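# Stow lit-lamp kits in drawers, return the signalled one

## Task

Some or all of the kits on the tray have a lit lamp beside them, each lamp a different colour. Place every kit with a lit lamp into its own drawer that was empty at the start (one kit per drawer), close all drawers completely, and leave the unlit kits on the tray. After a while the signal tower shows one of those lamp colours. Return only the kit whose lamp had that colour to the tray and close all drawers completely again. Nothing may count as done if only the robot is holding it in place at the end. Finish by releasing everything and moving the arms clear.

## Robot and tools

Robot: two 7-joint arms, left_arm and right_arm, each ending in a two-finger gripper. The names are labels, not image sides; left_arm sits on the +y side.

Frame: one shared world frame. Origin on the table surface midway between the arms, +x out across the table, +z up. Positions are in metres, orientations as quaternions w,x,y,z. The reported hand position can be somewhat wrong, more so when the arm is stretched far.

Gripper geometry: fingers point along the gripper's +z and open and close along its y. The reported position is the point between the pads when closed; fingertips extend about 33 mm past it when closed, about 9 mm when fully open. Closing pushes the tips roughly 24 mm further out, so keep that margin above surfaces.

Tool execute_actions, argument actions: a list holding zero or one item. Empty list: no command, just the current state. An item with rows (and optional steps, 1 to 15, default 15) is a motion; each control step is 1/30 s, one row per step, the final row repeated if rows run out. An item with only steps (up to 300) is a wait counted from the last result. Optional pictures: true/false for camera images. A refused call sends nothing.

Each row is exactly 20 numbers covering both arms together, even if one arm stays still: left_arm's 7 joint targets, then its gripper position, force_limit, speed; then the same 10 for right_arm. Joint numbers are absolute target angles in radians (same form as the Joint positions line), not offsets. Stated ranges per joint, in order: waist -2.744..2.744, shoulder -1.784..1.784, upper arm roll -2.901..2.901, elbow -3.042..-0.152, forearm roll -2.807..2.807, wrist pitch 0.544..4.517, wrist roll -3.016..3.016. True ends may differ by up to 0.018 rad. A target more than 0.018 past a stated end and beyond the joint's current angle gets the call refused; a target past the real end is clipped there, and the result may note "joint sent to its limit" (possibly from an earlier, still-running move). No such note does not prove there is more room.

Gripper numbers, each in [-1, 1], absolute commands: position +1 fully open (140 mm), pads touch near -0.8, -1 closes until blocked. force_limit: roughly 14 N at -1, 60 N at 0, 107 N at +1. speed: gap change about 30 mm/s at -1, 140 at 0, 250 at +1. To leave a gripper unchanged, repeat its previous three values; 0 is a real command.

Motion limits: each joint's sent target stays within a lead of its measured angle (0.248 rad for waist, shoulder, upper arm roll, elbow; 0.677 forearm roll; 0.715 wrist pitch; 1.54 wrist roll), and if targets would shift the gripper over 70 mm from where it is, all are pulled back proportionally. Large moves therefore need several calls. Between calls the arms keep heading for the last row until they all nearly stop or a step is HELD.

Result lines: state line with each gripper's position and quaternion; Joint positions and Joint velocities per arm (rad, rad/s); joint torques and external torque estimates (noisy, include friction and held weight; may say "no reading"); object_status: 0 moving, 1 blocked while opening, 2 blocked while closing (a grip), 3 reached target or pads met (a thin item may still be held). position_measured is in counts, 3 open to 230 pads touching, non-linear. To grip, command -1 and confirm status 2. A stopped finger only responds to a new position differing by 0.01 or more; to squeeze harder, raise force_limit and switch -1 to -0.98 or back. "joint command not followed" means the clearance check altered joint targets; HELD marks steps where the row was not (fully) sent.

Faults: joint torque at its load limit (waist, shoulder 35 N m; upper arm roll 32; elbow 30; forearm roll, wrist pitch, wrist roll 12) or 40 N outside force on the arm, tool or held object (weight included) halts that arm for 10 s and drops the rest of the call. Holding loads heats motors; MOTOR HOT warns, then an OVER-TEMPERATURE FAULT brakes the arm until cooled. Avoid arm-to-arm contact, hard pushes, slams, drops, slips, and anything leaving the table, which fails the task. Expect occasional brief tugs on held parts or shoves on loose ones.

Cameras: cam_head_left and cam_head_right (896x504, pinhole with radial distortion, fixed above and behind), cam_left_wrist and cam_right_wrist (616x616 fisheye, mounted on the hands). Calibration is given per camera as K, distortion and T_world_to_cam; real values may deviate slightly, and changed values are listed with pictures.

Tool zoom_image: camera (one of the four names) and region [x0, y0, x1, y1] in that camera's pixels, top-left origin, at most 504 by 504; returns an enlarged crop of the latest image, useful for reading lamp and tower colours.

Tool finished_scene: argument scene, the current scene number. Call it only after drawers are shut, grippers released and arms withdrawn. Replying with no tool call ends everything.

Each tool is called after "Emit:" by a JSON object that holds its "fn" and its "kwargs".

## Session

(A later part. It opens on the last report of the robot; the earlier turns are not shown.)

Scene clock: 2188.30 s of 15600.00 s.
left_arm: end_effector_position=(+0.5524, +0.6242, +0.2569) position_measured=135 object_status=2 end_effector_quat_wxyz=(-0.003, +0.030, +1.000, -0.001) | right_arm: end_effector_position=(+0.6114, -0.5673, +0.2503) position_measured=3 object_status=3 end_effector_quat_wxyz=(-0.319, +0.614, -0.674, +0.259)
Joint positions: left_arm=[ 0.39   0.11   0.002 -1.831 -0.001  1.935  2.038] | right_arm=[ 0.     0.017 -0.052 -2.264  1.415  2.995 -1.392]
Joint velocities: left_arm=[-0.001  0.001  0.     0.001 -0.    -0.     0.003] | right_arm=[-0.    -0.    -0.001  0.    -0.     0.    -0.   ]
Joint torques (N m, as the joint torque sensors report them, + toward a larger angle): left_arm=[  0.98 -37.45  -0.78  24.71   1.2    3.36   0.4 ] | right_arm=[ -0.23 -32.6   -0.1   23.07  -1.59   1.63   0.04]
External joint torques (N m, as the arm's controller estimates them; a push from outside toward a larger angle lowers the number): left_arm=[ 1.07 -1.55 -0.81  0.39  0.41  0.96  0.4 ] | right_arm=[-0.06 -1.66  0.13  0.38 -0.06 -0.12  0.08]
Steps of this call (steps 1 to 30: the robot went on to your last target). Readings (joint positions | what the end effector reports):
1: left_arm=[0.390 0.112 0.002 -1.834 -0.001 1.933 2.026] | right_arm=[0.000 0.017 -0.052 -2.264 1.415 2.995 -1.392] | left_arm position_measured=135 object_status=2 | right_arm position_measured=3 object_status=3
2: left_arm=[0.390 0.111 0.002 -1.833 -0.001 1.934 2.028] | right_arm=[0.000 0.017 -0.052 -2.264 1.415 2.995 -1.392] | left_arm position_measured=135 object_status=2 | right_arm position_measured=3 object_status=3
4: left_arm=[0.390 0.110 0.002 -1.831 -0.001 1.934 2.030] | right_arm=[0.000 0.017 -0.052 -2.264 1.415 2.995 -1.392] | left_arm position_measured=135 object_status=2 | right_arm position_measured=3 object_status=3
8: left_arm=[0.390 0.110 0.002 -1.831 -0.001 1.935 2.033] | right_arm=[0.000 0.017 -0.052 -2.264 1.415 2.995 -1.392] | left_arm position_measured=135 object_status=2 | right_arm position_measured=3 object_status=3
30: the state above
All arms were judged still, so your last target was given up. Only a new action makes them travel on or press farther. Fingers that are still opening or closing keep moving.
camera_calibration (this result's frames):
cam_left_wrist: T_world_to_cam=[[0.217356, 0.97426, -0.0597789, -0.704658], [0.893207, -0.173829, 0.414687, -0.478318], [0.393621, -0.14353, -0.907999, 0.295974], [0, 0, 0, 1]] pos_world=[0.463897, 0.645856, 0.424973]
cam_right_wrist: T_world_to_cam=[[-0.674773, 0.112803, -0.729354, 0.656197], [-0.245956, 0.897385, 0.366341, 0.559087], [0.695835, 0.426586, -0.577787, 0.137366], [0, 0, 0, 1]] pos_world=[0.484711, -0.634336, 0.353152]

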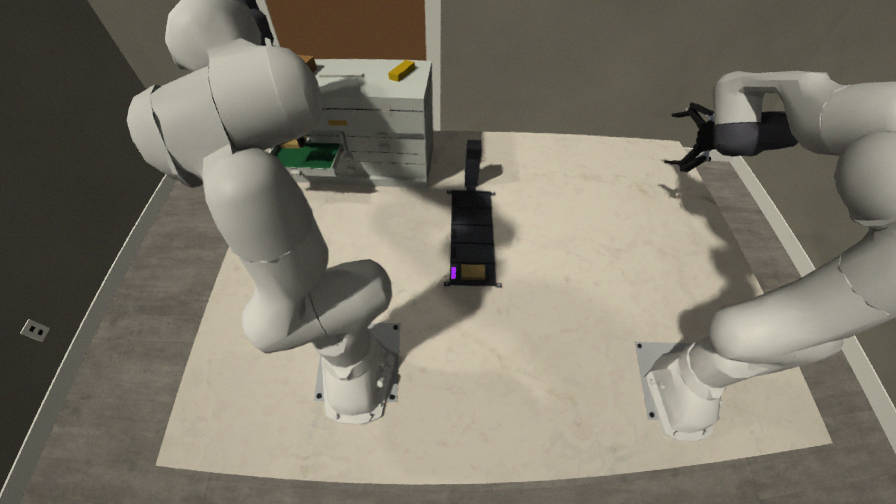

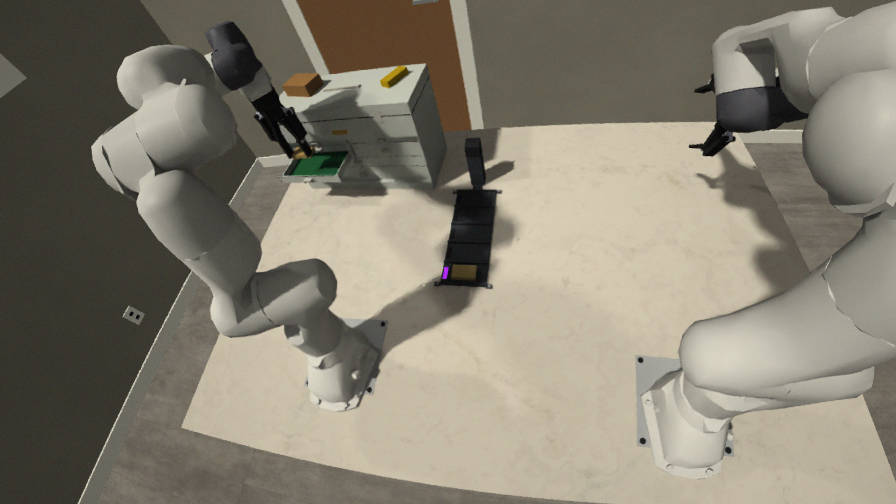

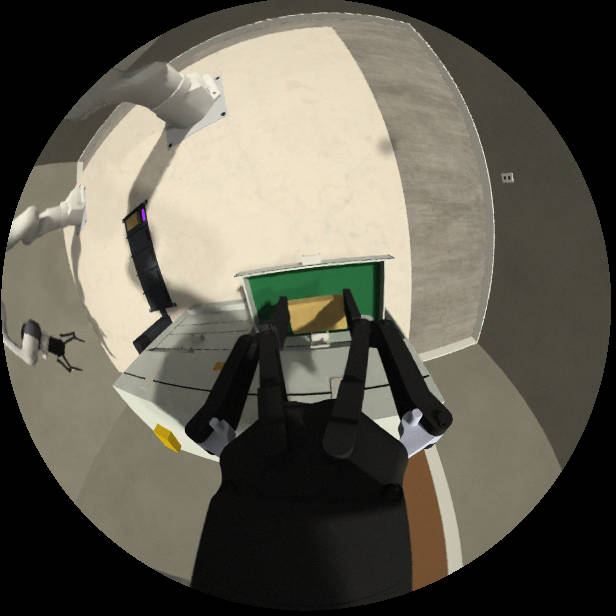

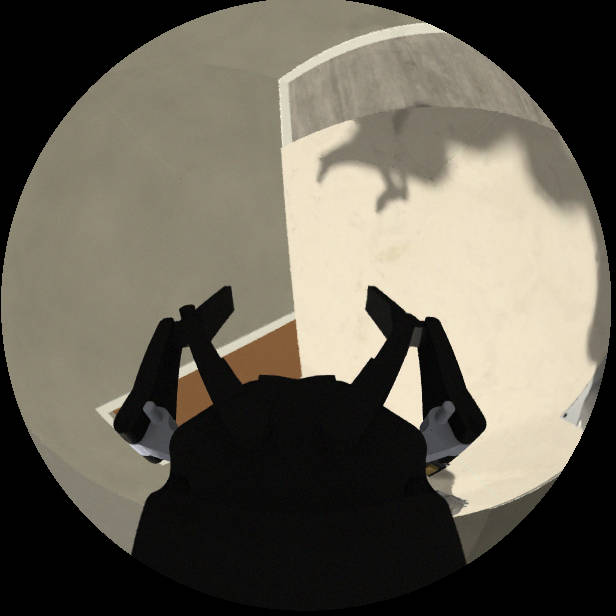

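Emit:
{"fn": "execute_actions", "kwargs": {"actions": [{"rows":[[0.393,0.114,0,-1.842,0,1.97,2.042,-1,-0.3,-0.7,0,0.017,-0.05,-2.264,1.415,2.995,-1.392,1,0,0],[0.393,0.118,0,-1.853,0,1.99,2.042,-1,-0.3,-0.7,0,0.017,-0.05,-2.264,1.415,2.995,-1.392,1,0,0],[0.393,0.123,0,-1.864,0,2.01,2.042,-1,-0.3,-0.7,0,0.017,-0.05,-2.264,1.415,2.995,-1.392,1,0,0],[0.393,0.128,0,-1.875,0,2.03,2.042,-1,-0.3,-0.7,0,0.017,-0.05,-2.264,1.415,2.995,-1.392,1,0,0],[0.393,0.133,0,-1.886,0,2.045,2.042,-1,-0.3,-0.7,0,0.017,-0.05,-2.264,1.415,2.995,-1.392,1,0,0],[0.393,0.138,0,-1.897,0,2.06,2.042,-1,-0.3,-0.7,0,0.017,-0.05,-2.264,1.415,2.995,-1.392,1,0,0],[0.393,0.143,0,-1.908,0,2.075,2.042,-1,-0.3,-0.7,0,0.017,-0.05,-2.264,1.415,2.995,-1.392,1,0,0],[0.393,0.149,0,-1.918,0,2.09,2.042,-1,-0.3,-0.7,0,0.017,-0.05,-2.264,1.415,2.995,-1.392,1,0,0],[0.393,0.154,0,-1.928,0,2.10,2.042,-1,-0.3,-0.7,0,0.017,-0.05,-2.264,1.415,2.995,-1.392,1,0,0],[0.393,0.160,0,-1.937,0,2.11,2.042,-1,-0.3,-0.7,0,0.017,-0.05,-2.264,1.415,2.995,-1.392,1,0,0],[0.393,0.165,0,-1.945,0,2.114,2.042,-1,-0.3,-0.7,0,0.017,-0.05,-2.264,1.415,2.995,-1.392,1,0,0]],"steps":15}], "pictures": false}}

Emit:
{"fn": "execute_actions", "kwargs": {"actions": [{"steps":20}]}}

Scene clock: 2206.07 s of 15600.00 s.
left_arm: end_effector_position=(+0.5467, +0.6218, +0.1822) position_measured=135 object_status=2 end_effector_quat_wxyz=(-0.013, +0.030, +0.999, -0.006) | right_arm: end_effector_position=(+0.6114, -0.5673, +0.2503) position_measured=3 object_status=3 end_effector_quat_wxyz=(-0.319, +0.614, -0.674, +0.259)
Joint positions: left_arm=[ 0.39   0.168  0.002 -1.945 -0.001  2.085  2.038] | right_arm=[ 0.     0.017 -0.052 -2.264  1.415  2.995 -1.392]
Joint velocities: left_arm=[-0.     0.03  -0.    -0.048  0.001  0.131 -0.001] | right_arm=[ 0.     0.001  0.001  0.001 -0.003  0.001 -0.   ]
Joint torques (N m, as the joint torque sensors report them, + toward a larger angle): left_arm=[  1.36 -40.25  -0.88  25.54   1.09   3.75   0.31] | right_arm=[  0.01 -32.72  -0.1   23.01  -1.51   1.67   0.05]
External joint torques (N m, as the arm's controller estimates them; a push from outside toward a larger angle lowers the number): left_arm=[ 1.44  0.66 -1.   -0.48  0.32  1.07  0.31] | right_arm=[-0.06 -1.82 -0.11  0.31  0.03 -0.04  0.09]
Steps of this call (steps 1 to 90: nothing new was sent; then 14.27 s passed at rest; steps 91 to 105: all 15 steps of this action). Readings (joint positions | what the end effector reports):
91: left_arm=[0.390 0.110 0.002 -1.833 -0.001 1.940 2.038] | right_arm=[0.000 0.017 -0.052 -2.264 1.415 2.995 -1.392] | left_arm position_measured=135 object_status=2 | right_arm position_measured=3 object_status=3
92: left_arm=[0.390 0.111 0.002 -1.837 -0.001 1.948 2.038] | right_arm=[0.000 0.017 -0.052 -2.264 1.415 2.995 -1.392] | left_arm position_measured=135 object_status=2 | right_arm position_measured=3 object_status=3
94: left_arm=[0.390 0.115 0.002 -1.852 -0.001 1.971 2.038] | right_arm=[0.000 0.017 -0.052 -2.264 1.415 2.995 -1.392] | left_arm position_measured=135 object_status=2 | right_arm position_measured=3 object_status=3
98: left_arm=[0.390 0.135 0.002 -1.894 -0.001 2.023 2.038] | right_arm=[0.000 0.017 -0.052 -2.264 1.415 2.995 -1.392] | left_arm position_measured=135 object_status=2 | right_arm position_measured=3 object_status=3
105: the state above

Scene clock: 2206.73 s of 15600.00 s.
left_arm: end_effector_position=(+0.5532, +0.6246, +0.1835) position_measured=135 object_status=2 end_effector_quat_wxyz=(-0.003, +0.030, +1.000, -0.001) | right_arm: end_effector_position=(+0.6114, -0.5673, +0.2503) position_measured=3 object_status=3 end_effector_quat_wxyz=(-0.319, +0.614, -0.674, +0.259)
Joint positions: left_arm=[ 0.39   0.168  0.002 -1.946 -0.001  2.108  2.038] | right_arm=[ 0.     0.017 -0.052 -2.264  1.415  2.995 -1.392]
Joint velocities: left_arm=[ 0.001 -0.001 -0.001 -0.     0.     0.003  0.001] | right_arm=[ 0.    -0.     0.     0.     0.    -0.    -0.001]
Joint torques (N m, as the joint torque sensors report them, + toward a larger angle): left_arm=[  0.73 -38.98  -1.59  23.93   1.09   3.35   0.39] | right_arm=[  0.11 -32.98  -0.45  23.05  -1.51   1.65   0.05]
External joint torques (N m, as the arm's controller estimates them; a push from outside toward a larger angle lowers the number): left_arm=[ 0.66 -1.85 -1.82  0.33  0.37  0.95  0.39] | right_arm=[ 0.08 -2.03 -0.42  0.34  0.03 -0.08  0.09]
Steps of this call (steps 1 to 20: the robot went on to your last target). Readings (joint positions | what the end effector reports):
1: left_arm=[0.390 0.169 0.002 -1.946 -0.001 2.089 2.038] | right_arm=[0.000 0.017 -0.052 -2.264 1.415 2.995 -1.392] | left_arm position_measured=135 object_status=2 | right_arm position_measured=3 object_status=3
2: left_arm=[0.390 0.169 0.002 -1.946 -0.001 2.092 2.038] | right_arm=[0.000 0.017 -0.052 -2.264 1.415 2.995 -1.392] | left_arm position_measured=135 object_status=2 | right_arm position_measured=3 object_status=3
4: left_arm=[0.390 0.168 0.002 -1.946 -0.001 2.098 2.038] | right_arm=[0.000 0.017 -0.052 -2.264 1.415 2.995 -1.392] | left_arm position_measured=135 object_status=2 | right_arm position_measured=3 object_status=3
8: left_arm=[0.390 0.168 0.002 -1.946 -0.001 2.104 2.038] | right_arm=[0.000 0.017 -0.052 -2.264 1.415 2.995 -1.392] | left_arm position_measured=135 object_status=2 | right_arm position_measured=3 object_status=3
20: the state above
camera_calibration (this result's frames):
cam_left_wrist: T_world_to_cam=[[0.217823, 0.974163, -0.0596643, -0.709814], [0.893156, -0.174317, 0.41459, -0.448227], [0.393478, -0.143597, -0.90805, 0.229268], [0, 0, 0, 1]] pos_world=[0.464739, 0.646263, 0.351667]
cam_right_wrist: T_world_to_cam=[[-0.674773, 0.112803, -0.729354, 0.656197], [-0.245956, 0.897385, 0.366341, 0.559087], [0.695835, 0.426586, -0.577787, 0.137366], [0, 0, 0, 1]] pos_world=[0.484711, -0.634335, 0.353152]

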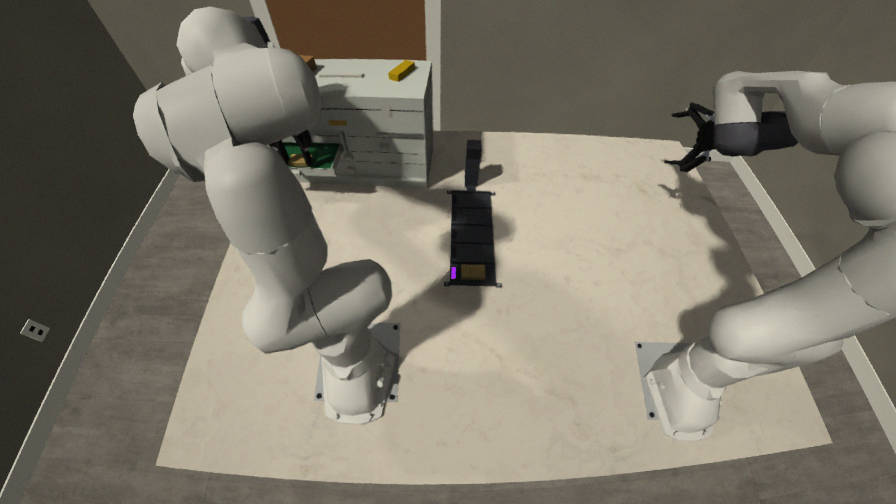

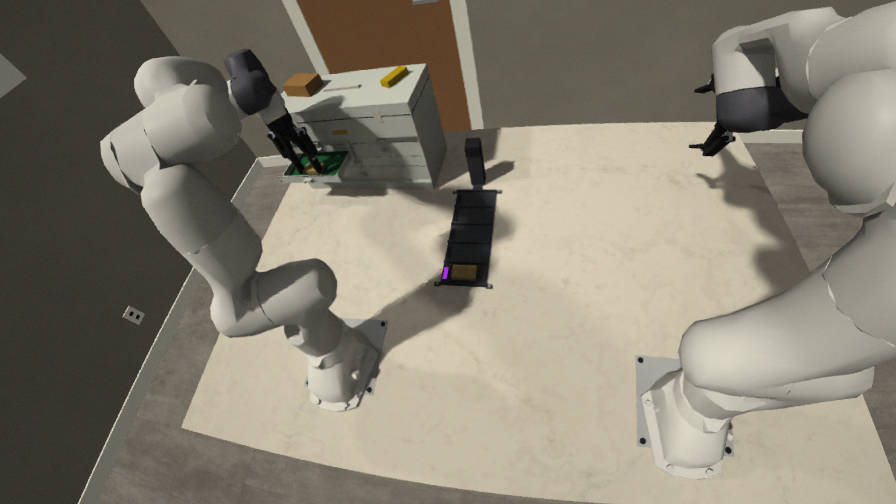

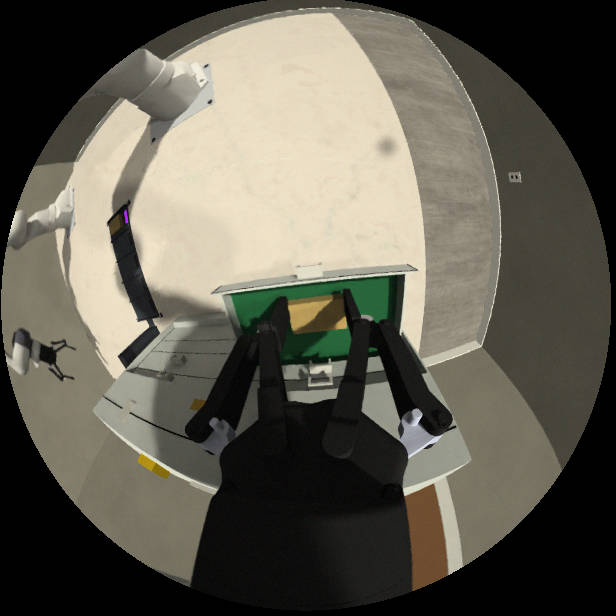

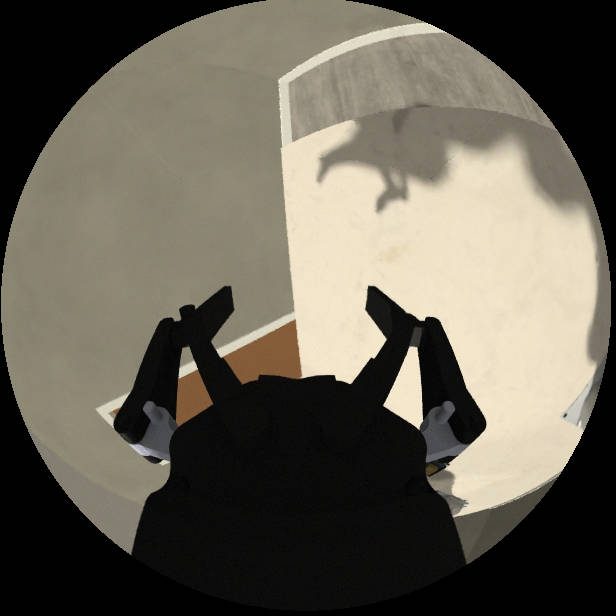

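Emit:
{"fn": "execute_actions", "kwargs": {"actions": [{"rows":[[0.393,0.171,0,-1.951,0,2.125,2.042,-1,-0.3,-0.7,0,0.017,-0.05,-2.264,1.415,2.995,-1.392,1,0,0],[0.393,0.174,0,-1.956,0,2.135,2.042,-1,-0.3,-0.7,0,0.017,-0.05,-2.264,1.415,2.995,-1.392,1,0,0],[0.393,0.177,0,-1.961,0,2.142,2.042,-1,-0.3,-0.7,0,0.017,-0.05,-2.264,1.415,2.995,-1.392,1,0,0]],"steps":15}], "pictures": false}}

Emit:
{"fn": "execute_actions", "kwargs": {"actions": [{"steps":10}], "pictures": false}}

Scene clock: 2216.33 s of 15600.00 s.
left_arm: end_effector_position=(+0.5558, +0.6257, +0.1784) position_measured=135 object_status=2 end_effector_quat_wxyz=(+0.002, +0.030, +1.000, +0.001) | right_arm: end_effector_position=(+0.6114, -0.5673, +0.2503) position_measured=3 object_status=3 end_effector_quat_wxyz=(-0.319, +0.614, -0.674, +0.259)
Joint positions: left_arm=[ 0.391  0.172  0.002 -1.957 -0.001  2.135  2.038] | right_arm=[ 0.     0.017 -0.052 -2.264  1.415  2.995 -1.392]
Joint velocities: left_arm=[-0.001  0.001  0.    -0.001 -0.001  0.008  0.001] | right_arm=[-0.002 -0.     0.     0.001 -0.001  0.     0.001]
Joint torques (N m, as the joint torque sensors report them, + toward a larger angle): left_arm=[  0.47 -33.72  -0.85  21.73   1.1    3.51   0.22] | right_arm=[  0.36 -32.53   0.11  22.84  -1.55   1.68   0.02]
External joint torques (N m, as the arm's controller estimates them; a push from outside toward a larger angle lowers the number): left_arm=[ 0.54  3.22 -0.96 -1.69  0.39  1.09  0.22] | right_arm=[ 0.47 -1.58  0.28  0.13 -0.02 -0.07  0.06]
Steps of this call (steps 1 to 15: the robot went on to your last target; steps 16 to 90: nothing new was sent; then 6.10 s passed at rest; steps 91 to 105: all 15 steps of this action). Readings (joint positions | what the end effector reports):
91: left_arm=[0.390 0.168 0.002 -1.947 -0.001 2.111 2.038] | right_arm=[0.000 0.017 -0.052 -2.264 1.415 2.995 -1.392] | left_arm position_measured=135 object_status=2 | right_arm position_measured=3 object_status=3
92: left_arm=[0.390 0.169 0.002 -1.949 -0.001 2.114 2.038] | right_arm=[0.000 0.017 -0.052 -2.264 1.415 2.995 -1.392] | left_arm position_measured=135 object_status=2 | right_arm position_measured=3 object_status=3
94: left_arm=[0.390 0.172 0.002 -1.954 -0.001 2.122 2.038] | right_arm=[0.000 0.017 -0.052 -2.264 1.415 2.995 -1.392] | left_arm position_measured=135 object_status=2 | right_arm position_measured=3 object_status=3
98: left_arm=[0.391 0.172 0.002 -1.956 -0.001 2.130 2.038] | right_arm=[0.000 0.017 -0.052 -2.264 1.415 2.995 -1.392] | left_arm position_measured=135 object_status=2 | right_arm position_measured=3 object_status=3
105: the state above

Scene clock: 2216.67 s of 15600.00 s.
left_arm: end_effector_position=(+0.5561, +0.6258, +0.1784) position_measured=135 object_status=2 end_effector_quat_wxyz=(+0.003, +0.030, +1.000, +0.001) | right_arm: end_effector_position=(+0.6114, -0.5673, +0.2503) position_measured=3 object_status=3 end_effector_quat_wxyz=(-0.319, +0.614, -0.674, +0.259)
Joint positions: left_arm=[ 0.391  0.172  0.002 -1.958 -0.001  2.136  2.038] | right_arm=[ 0.     0.017 -0.052 -2.264  1.415  2.995 -1.392]
Joint velocities: left_arm=[ 0.    -0.     0.    -0.     0.001  0.001  0.   ] | right_arm=[-0.001 -0.001  0.    -0.001 -0.    -0.001  0.001]
Joint torques (N m, as the joint torque sensors report them, + toward a larger angle): left_arm=[  0.73 -34.75  -0.59  21.18   1.11   3.43   0.32] | right_arm=[ -0.05 -32.49   0.11  23.25  -1.61   1.67  -0.05]
External joint torques (N m, as the arm's controller estimates them; a push from outside toward a larger angle lowers the number): left_arm=[ 0.76  2.3  -0.73 -2.29  0.39  1.01  0.32] | right_arm=[-0.08 -1.5   0.14  0.55 -0.07 -0.06 -0.01]
Steps of this call (steps 1 to 10: the robot went on to your last target). Readings (joint positions | what the end effector reports):
1: left_arm=[0.391 0.172 0.002 -1.957 -0.001 2.135 2.038] | right_arm=[0.000 0.017 -0.052 -2.264 1.415 2.995 -1.392] | left_arm position_measured=135 object_status=2 | right_arm position_measured=3 object_status=3
2: left_arm=[0.391 0.172 0.002 -1.957 -0.001 2.135 2.038] | right_arm=[0.000 0.017 -0.052 -2.264 1.415 2.995 -1.392] | left_arm position_measured=135 object_status=2 | right_arm position_measured=3 object_status=3
4: left_arm=[0.391 0.172 0.002 -1.958 -0.001 2.136 2.038] | right_arm=[0.000 0.017 -0.052 -2.264 1.415 2.995 -1.392] | left_arm position_measured=135 object_status=2 | right_arm position_measured=3 object_status=3
8: left_arm=[0.391 0.172 0.002 -1.958 -0.001 2.136 2.038] | right_arm=[0.000 0.017 -0.052 -2.264 1.415 2.995 -1.392] | left_arm position_measured=135 object_status=2 | right_arm position_measured=3 object_status=3
10: the state above

Emit:
{"fn": "execute_actions", "kwargs": {"actions": [{"rows":[[0.391,0.172,0,-1.958,0,2.136,2.04,0.2,-0.3,-0.5,0,0.017,-0.05,-2.264,1.415,2.995,-1.392,1,0,0]],"steps":12}], "pictures": false}}

Emit:
{"fn": "execute_actions", "kwargs": {"actions": [{"rows":[[0.391,0.165,0,-1.945,0,2.09,2.04,0.2,-0.3,-0.5,0,0.017,-0.05,-2.264,1.415,2.995,-1.392,1,0,0],[0.391,0.154,0,-1.928,0,2.05,2.04,0.2,-0.3,-0.5,0,0.017,-0.05,-2.264,1.415,2.995,-1.392,1,0,0],[0.391,0.143,0,-1.908,0,2.02,2.04,0.2,-0.3,-0.5,0,0.017,-0.05,-2.264,1.415,2.995,-1.392,1,0,0],[0.391,0.133,0,-1.886,0,1.98,2.04,0.2,-0.3,-0.5,0,0.017,-0.05,-2.264,1.415,2.995,-1.392,1,0,0],[0.391,0.123,0,-1.864,0,1.95,2.04,0.2,-0.3,-0.5,0,0.017,-0.05,-2.264,1.415,2.995,-1.392,1,0,0],[0.391,0.11,0,-1.84,0,1.92,2.04,0.2,-0.3,-0.5,0,0.017,-0.05,-2.264,1.415,2.995,-1.392,1,0,0]],"steps":12}], "pictures": false}}

Emit:
{"fn": "execute_actions", "kwargs": {"actions": [{"rows":[[0.6,-0.45,0,-2.3,0,1.907,1.6,0,0,0,0,0.017,-0.05,-2.264,1.415,2.995,-1.392,1,0,0]],"steps":15}], "pictures": false}}

Emit:
{"fn": "execute_actions", "kwargs": {"actions": [{"rows":[[1.0,-0.39,0,-2.6,1.4,3.8,1.1,0,0,0,0,0.017,-0.05,-2.264,1.415,2.995,-1.392,1,0,0]],"steps":15}], "pictures": false}}

Emit:
{"fn": "execute_actions", "kwargs": {"actions": [{"steps":45}]}}

Scene clock: 2236.03 s of 15600.00 s.
left_arm: end_effector_position=(+0.5562, +0.6258, +0.1785) position_measured=104 object_status=0 end_effector_quat_wxyz=(+0.003, +0.030, +1.000, +0.001) | right_arm: end_effector_position=(+0.6114, -0.5673, +0.2503) position_measured=3 object_status=3 end_effector_quat_wxyz=(-0.319, +0.614, -0.674, +0.259)
Joint positions: left_arm=[ 0.391  0.172  0.002 -1.958 -0.001  2.136  2.038] | right_arm=[ 0.     0.017 -0.052 -2.264  1.415  2.995 -1.392]
Joint velocities: left_arm=[ 0.     0.     0.    -0.001 -0.002  0.001 -0.   ] | right_arm=[-0.001 -0.001  0.001  0.     0.     0.     0.001]
Joint torques (N m, as the joint torque sensors report them, + toward a larger angle): left_arm=[ -0.33 -37.19  -0.73  22.82   1.01   2.52   0.13] | right_arm=[  0.11 -32.56  -0.08  23.    -1.53   1.58  -0.03]
External joint torques (N m, as the arm's controller estimates them; a push from outside toward a larger angle lowers the number): left_arm=[-0.34 -0.14 -0.91 -0.61  0.3   0.1   0.13] | right_arm=[ 0.14 -1.59  0.01  0.28  0.01 -0.15  0.01]
Steps of this call (steps 1 to 15: the robot went on to your last target; steps 16 to 90: nothing new was sent; then 15.97 s passed at rest; steps 91 to 102: all 12 steps of this action). Readings (joint positions | what the end effector reports):
91: left_arm=[0.391 0.172 0.002 -1.958 -0.001 2.136 2.038] | right_arm=[0.000 0.017 -0.052 -2.264 1.415 2.995 -1.392] | left_arm position_measured=135 object_status=0 | right_arm position_measured=3 object_status=3
92: left_arm=[0.391 0.172 0.002 -1.958 -0.001 2.136 2.038] | right_arm=[0.000 0.017 -0.052 -2.264 1.415 2.995 -1.392] | left_arm position_measured=135 object_status=0 | right_arm position_measured=3 object_status=3
94: left_arm=[0.391 0.172 0.002 -1.958 -0.001 2.136 2.038] | right_arm=[0.000 0.017 -0.052 -2.264 1.415 2.995 -1.392] | left_arm position_measured=122 object_status=0 | right_arm position_measured=3 object_status=3
98: left_arm=[0.391 0.172 0.002 -1.958 -0.001 2.136 2.038] | right_arm=[0.000 0.017 -0.052 -2.264 1.415 2.995 -1.392] | left_arm position_measured=104 object_status=0 | right_arm position_measured=3 object_status=3
102: the state above

Scene clock: 2236.43 s of 15600.00 s.
left_arm: end_effector_position=(+0.5574, +0.6263, +0.2590) position_measured=104 object_status=3 end_effector_quat_wxyz=(+0.008, +0.030, +1.000, +0.003) | right_arm: end_effector_position=(+0.6114, -0.5673, +0.2503) position_measured=3 object_status=3 end_effector_quat_wxyz=(-0.319, +0.614, -0.674, +0.259)
Joint positions: left_arm=[ 0.391  0.104  0.002 -1.838 -0.001  1.96   2.038] | right_arm=[ 0.     0.017 -0.052 -2.264  1.415  2.995 -1.392]
Joint velocities: left_arm=[-0.    -0.    -0.     0.018 -0.    -0.198  0.001] | right_arm=[-0.001 -0.     0.     0.    -0.001  0.001  0.002]
Joint torques (N m, as the joint torque sensors report them, + toward a larger angle): left_arm=[ -0.66 -31.62  -0.15  22.07   1.15   1.45   0.2 ] | right_arm=[  0.21 -32.87  -0.08  22.94  -1.56   1.62   0.02]
External joint torques (N m, as the arm's controller estimates them; a push from outside toward a larger angle lowers the number): left_arm=[-0.61 -0.57 -0.19  0.3   0.42 -0.63  0.2 ] | right_arm=[ 0.26 -2.01  0.03  0.28 -0.03 -0.11  0.07]
Steps of this call (steps 1 to 12: all 12 steps of this action). Readings (joint positions | what the end effector reports):
1: left_arm=[0.391 0.172 0.002 -1.956 -0.001 2.129 2.038] | right_arm=[0.000 0.017 -0.052 -2.264 1.415 2.995 -1.392] | left_arm position_measured=104 object_status=0 | right_arm position_measured=3 object_status=3
2: left_arm=[0.391 0.171 0.002 -1.950 -0.001 2.116 2.038] | right_arm=[0.000 0.017 -0.052 -2.264 1.415 2.995 -1.392] | left_arm position_measured=104 object_status=3 | right_arm position_measured=3 object_status=3
4: left_arm=[0.391 0.162 0.002 -1.927 -0.001 2.077 2.038] | right_arm=[0.000 0.017 -0.052 -2.264 1.415 2.995 -1.392] | left_arm position_measured=104 object_status=3 | right_arm position_measured=3 object_status=3
8: left_arm=[0.391 0.121 0.002 -1.859 -0.001 1.997 2.038] | right_arm=[0.000 0.017 -0.052 -2.264 1.415 2.995 -1.392] | left_arm position_measured=104 object_status=3 | right_arm position_measured=3 object_status=3
12: the state above

Scene clock: 2236.93 s of 15600.00 s.
left_arm: end_effector_position=(+0.3713, +0.6458, +0.3221) position_measured=129 object_status=3 end_effector_quat_wxyz=(+0.038, -0.228, +0.973, +0.014) | right_arm: end_effector_position=(+0.6114, -0.5673, +0.2503) position_measured=3 object_status=3 end_effector_quat_wxyz=(-0.319, +0.614, -0.674, +0.259)
Joint positions: left_arm=[ 0.597 -0.45   0.004 -2.286 -0.001  1.917  1.725] | right_arm=[ 0.     0.017 -0.052 -2.264  1.415  2.995 -1.392]
Joint velocities: left_arm=[ 0.002 -0.038 -0.019 -0.116 -0.002 -0.028 -0.393] | right_arm=[-0.    -0.001 -0.001 -0.002  0.    -0.001 -0.   ]
Joint torques (N m, as the joint torque sensors report them, + toward a larger angle): left_arm=[  1.39 -14.47  -1.64  21.7    1.19   1.84  -0.4 ] | right_arm=[  0.6  -32.76   0.12  23.05  -1.54   1.65   0.03]
External joint torques (N m, as the arm's controller estimates them; a push from outside toward a larger angle lowers the number): left_arm=[ 1.46 -1.53 -1.26 -1.37  0.41 -0.63 -0.41] | right_arm=[ 0.61 -1.82  0.2   0.4  -0.01 -0.08  0.08]
Steps of this call (steps 1 to 15: all 15 steps of this action). Readings (joint positions | what the end effector reports):
1: left_arm=[0.407 0.082 -0.008 -1.870 -0.001 1.959 2.020] | right_arm=[0.000 0.017 -0.052 -2.264 1.415 2.995 -1.392] | left_arm position_measured=104 object_status=0 | right_arm position_measured=3 object_status=3
2: left_arm=[0.429 0.049 -0.012 -1.910 -0.001 1.954 2.000] | right_arm=[0.000 0.017 -0.052 -2.264 1.415 2.995 -1.392] | left_arm position_measured=110 object_status=0 | right_arm position_measured=3 object_status=3
4: left_arm=[0.479 -0.029 -0.010 -1.994 -0.001 1.947 1.959] | right_arm=[0.000 0.017 -0.052 -2.264 1.415 2.995 -1.392] | left_arm position_measured=125 object_status=0 | right_arm position_measured=3 object_status=3
8: left_arm=[0.565 -0.249 0.001 -2.201 -0.001 1.931 1.862] | right_arm=[0.000 0.017 -0.052 -2.264 1.415 2.995 -1.392] | left_arm position_measured=129 object_status=0 | right_arm position_measured=3 object_status=3
15: the state above

Scene clock: 2237.43 s of 15600.00 s.
left_arm: end_effector_position=(+0.2773, +0.8759, +0.2895) position_measured=129 object_status=3 end_effector_quat_wxyz=(+0.063, -0.196, +0.918, +0.339) | right_arm: end_effector_position=(+0.6114, -0.5673, +0.2503) position_measured=3 object_status=3 end_effector_quat_wxyz=(-0.319, +0.614, -0.674, +0.259)
Joint positions: left_arm=[ 0.921 -0.4    0.003 -2.547  0.834  2.575  1.465] | right_arm=[ 0.     0.017 -0.052 -2.264  1.415  2.995 -1.392]
Joint velocities: left_arm=[ 0.354  0.054  0.015 -0.233  1.718  1.481 -0.465] | right_arm=[ 0.002 -0.    -0.002 -0.001 -0.001 -0.     0.001]
Joint torques (N m, as the joint torque sensors report them, + toward a larger angle): left_arm=[ -1.77 -18.38  -0.97  24.77   0.97   3.81  -0.29] | right_arm=[  0.22 -32.66  -0.11  23.12  -1.57   1.6    0.03]
External joint torques (N m, as the arm's controller estimates them; a push from outside toward a larger angle lowers the number): left_arm=[ 1.62  1.89  2.34 -1.51  1.29  1.13 -0.31] | right_arm=[ 0.33 -1.67  0.06  0.4  -0.04 -0.14  0.07]
Steps of this call (steps 1 to 15: all 15 steps of this action). Readings (joint positions | what the end effector reports):
1: left_arm=[0.608 -0.451 -0.001 -2.299 0.032 1.944 1.711] | right_arm=[0.000 0.017 -0.052 -2.264 1.415 2.995 -1.392] | left_arm position_measured=129 object_status=3 | right_arm position_measured=3 object_status=3
2: left_arm=[0.624 -0.449 -0.003 -2.316 0.070 1.974 1.697] | right_arm=[0.000 0.017 -0.052 -2.264 1.415 2.995 -1.392] | left_arm position_measured=129 object_status=3 | right_arm position_measured=3 object_status=3
4: left_arm=[0.662 -0.442 -0.003 -2.355 0.151 2.039 1.667] | right_arm=[0.000 0.017 -0.052 -2.264 1.415 2.995 -1.392] | left_arm position_measured=129 object_status=3 | right_arm position_measured=3 object_status=3
8: left_arm=[0.756 -0.425 -0.004 -2.438 0.347 2.192 1.601] | right_arm=[0.000 0.017 -0.052 -2.264 1.415 2.995 -1.392] | left_arm position_measured=129 object_status=3 | right_arm position_measured=3 object_status=3
15: the state above

Scene clock: 2238.93 s of 15600.00 s.
left_arm: end_effector_position=(+0.4951, +0.6790, +0.4130) position_measured=129 object_status=3 end_effector_quat_wxyz=(+0.499, +0.114, +0.825, +0.239) | right_arm: end_effector_position=(+0.6114, -0.5673, +0.2503) position_measured=3 object_status=3 end_effector_quat_wxyz=(-0.319, +0.614, -0.674, +0.259)
Joint positions: left_arm=[ 0.997 -0.392  0.002 -2.598  1.397  3.793  1.119] | right_arm=[ 0.     0.017 -0.052 -2.264  1.415  2.995 -1.392]
Joint velocities: left_arm=[-0.    -0.001  0.     0.     0.001  0.021 -0.04 ] | right_arm=[-0.001 -0.001  0.    -0.002  0.001  0.    -0.001]
Joint torques (N m, as the joint torque sensors report them, + toward a larger angle): left_arm=[  0.89 -14.22   0.34  20.04  -1.78   2.86  -0.19] | right_arm=[ -0.03 -32.75  -0.27  22.86  -1.54   1.61   0.04]
External joint torques (N m, as the arm's controller estimates them; a push from outside toward a larger angle lowers the number): left_arm=[ 0.87  1.46 -0.87 -1.61  0.84  0.77 -0.2 ] | right_arm=[ 0.05 -1.9  -0.14  0.25 -0.02 -0.12  0.08]
Steps of this call (steps 1 to 45: the robot went on to your last target). Readings (joint positions | what the end effector reports):
1: left_arm=[0.932 -0.399 0.003 -2.554 0.888 2.625 1.451] | right_arm=[0.000 0.017 -0.052 -2.264 1.415 2.995 -1.392] | left_arm position_measured=129 object_status=3 | right_arm position_measured=3 object_status=3
2: left_arm=[0.940 -0.398 0.003 -2.560 0.935 2.674 1.437] | right_arm=[0.000 0.017 -0.052 -2.264 1.415 2.995 -1.392] | left_arm position_measured=129 object_status=3 | right_arm position_measured=3 object_status=3
4: left_arm=[0.953 -0.397 0.003 -2.568 1.012 2.766 1.414] | right_arm=[0.000 0.017 -0.052 -2.264 1.415 2.995 -1.392] | left_arm position_measured=129 object_status=3 | right_arm position_measured=3 object_status=3
8: left_arm=[0.968 -0.396 0.003 -2.579 1.123 2.937 1.374] | right_arm=[0.000 0.017 -0.052 -2.264 1.415 2.995 -1.392] | left_arm position_measured=129 object_status=3 | right_arm position_measured=3 object_status=3
45: the state above
camera_calibration (this result's frames):
cam_left_wrist: T_world_to_cam=[[0.0751956, 0.795704, 0.601, -0.817543], [0.0654286, -0.605345, 0.79327, 0.0640965], [0.99502, -0.0203278, -0.0975811, -0.247901], [0, 0, 0, 1]] pos_world=[0.303948, 0.684283, 0.416307]
cam_right_wrist: T_world_to_cam=[[-0.674773, 0.112803, -0.729354, 0.656197], [-0.245956, 0.897385, 0.366341, 0.559087], [0.695835, 0.426586, -0.577787, 0.137366], [0, 0, 0, 1]] pos_world=[0.484711, -0.634336, 0.353152]

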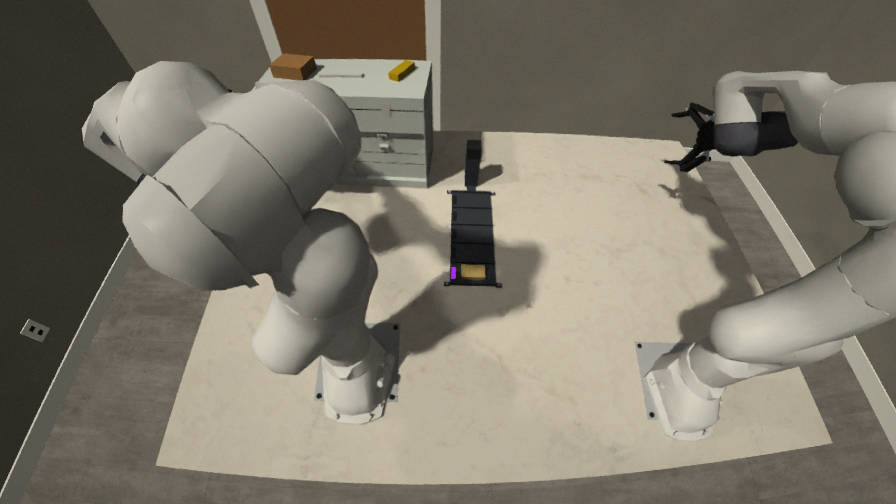

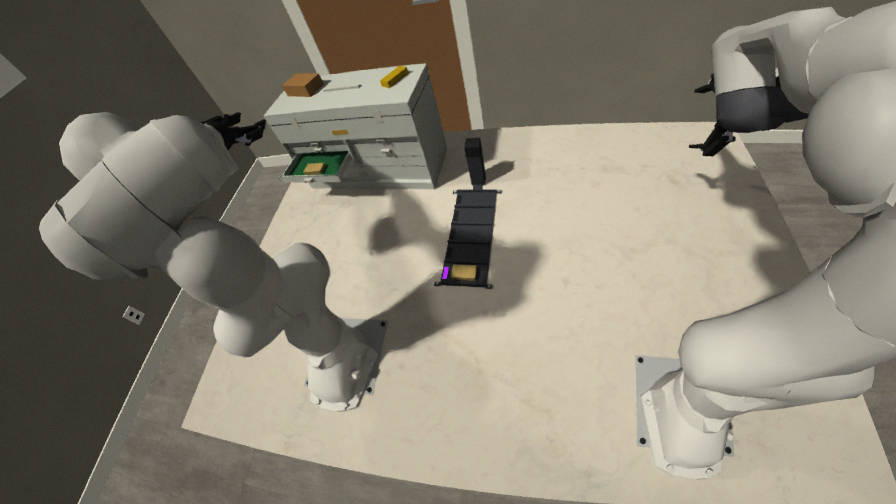

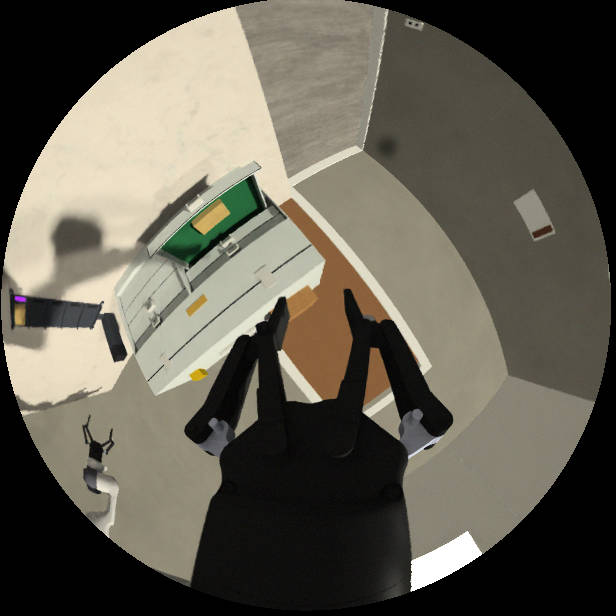

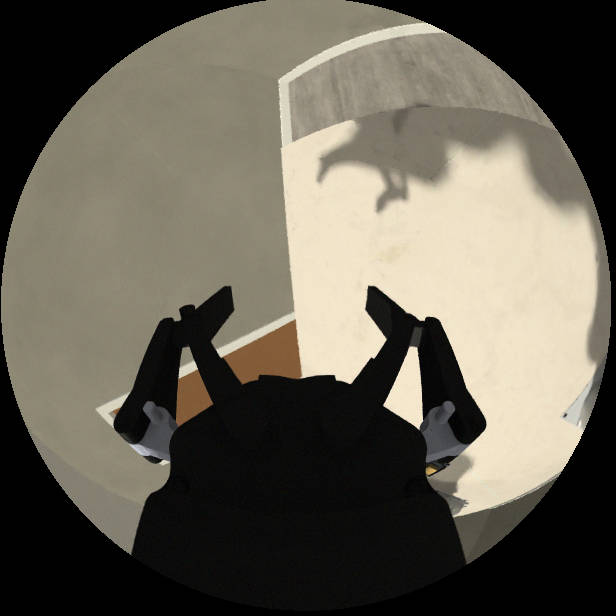

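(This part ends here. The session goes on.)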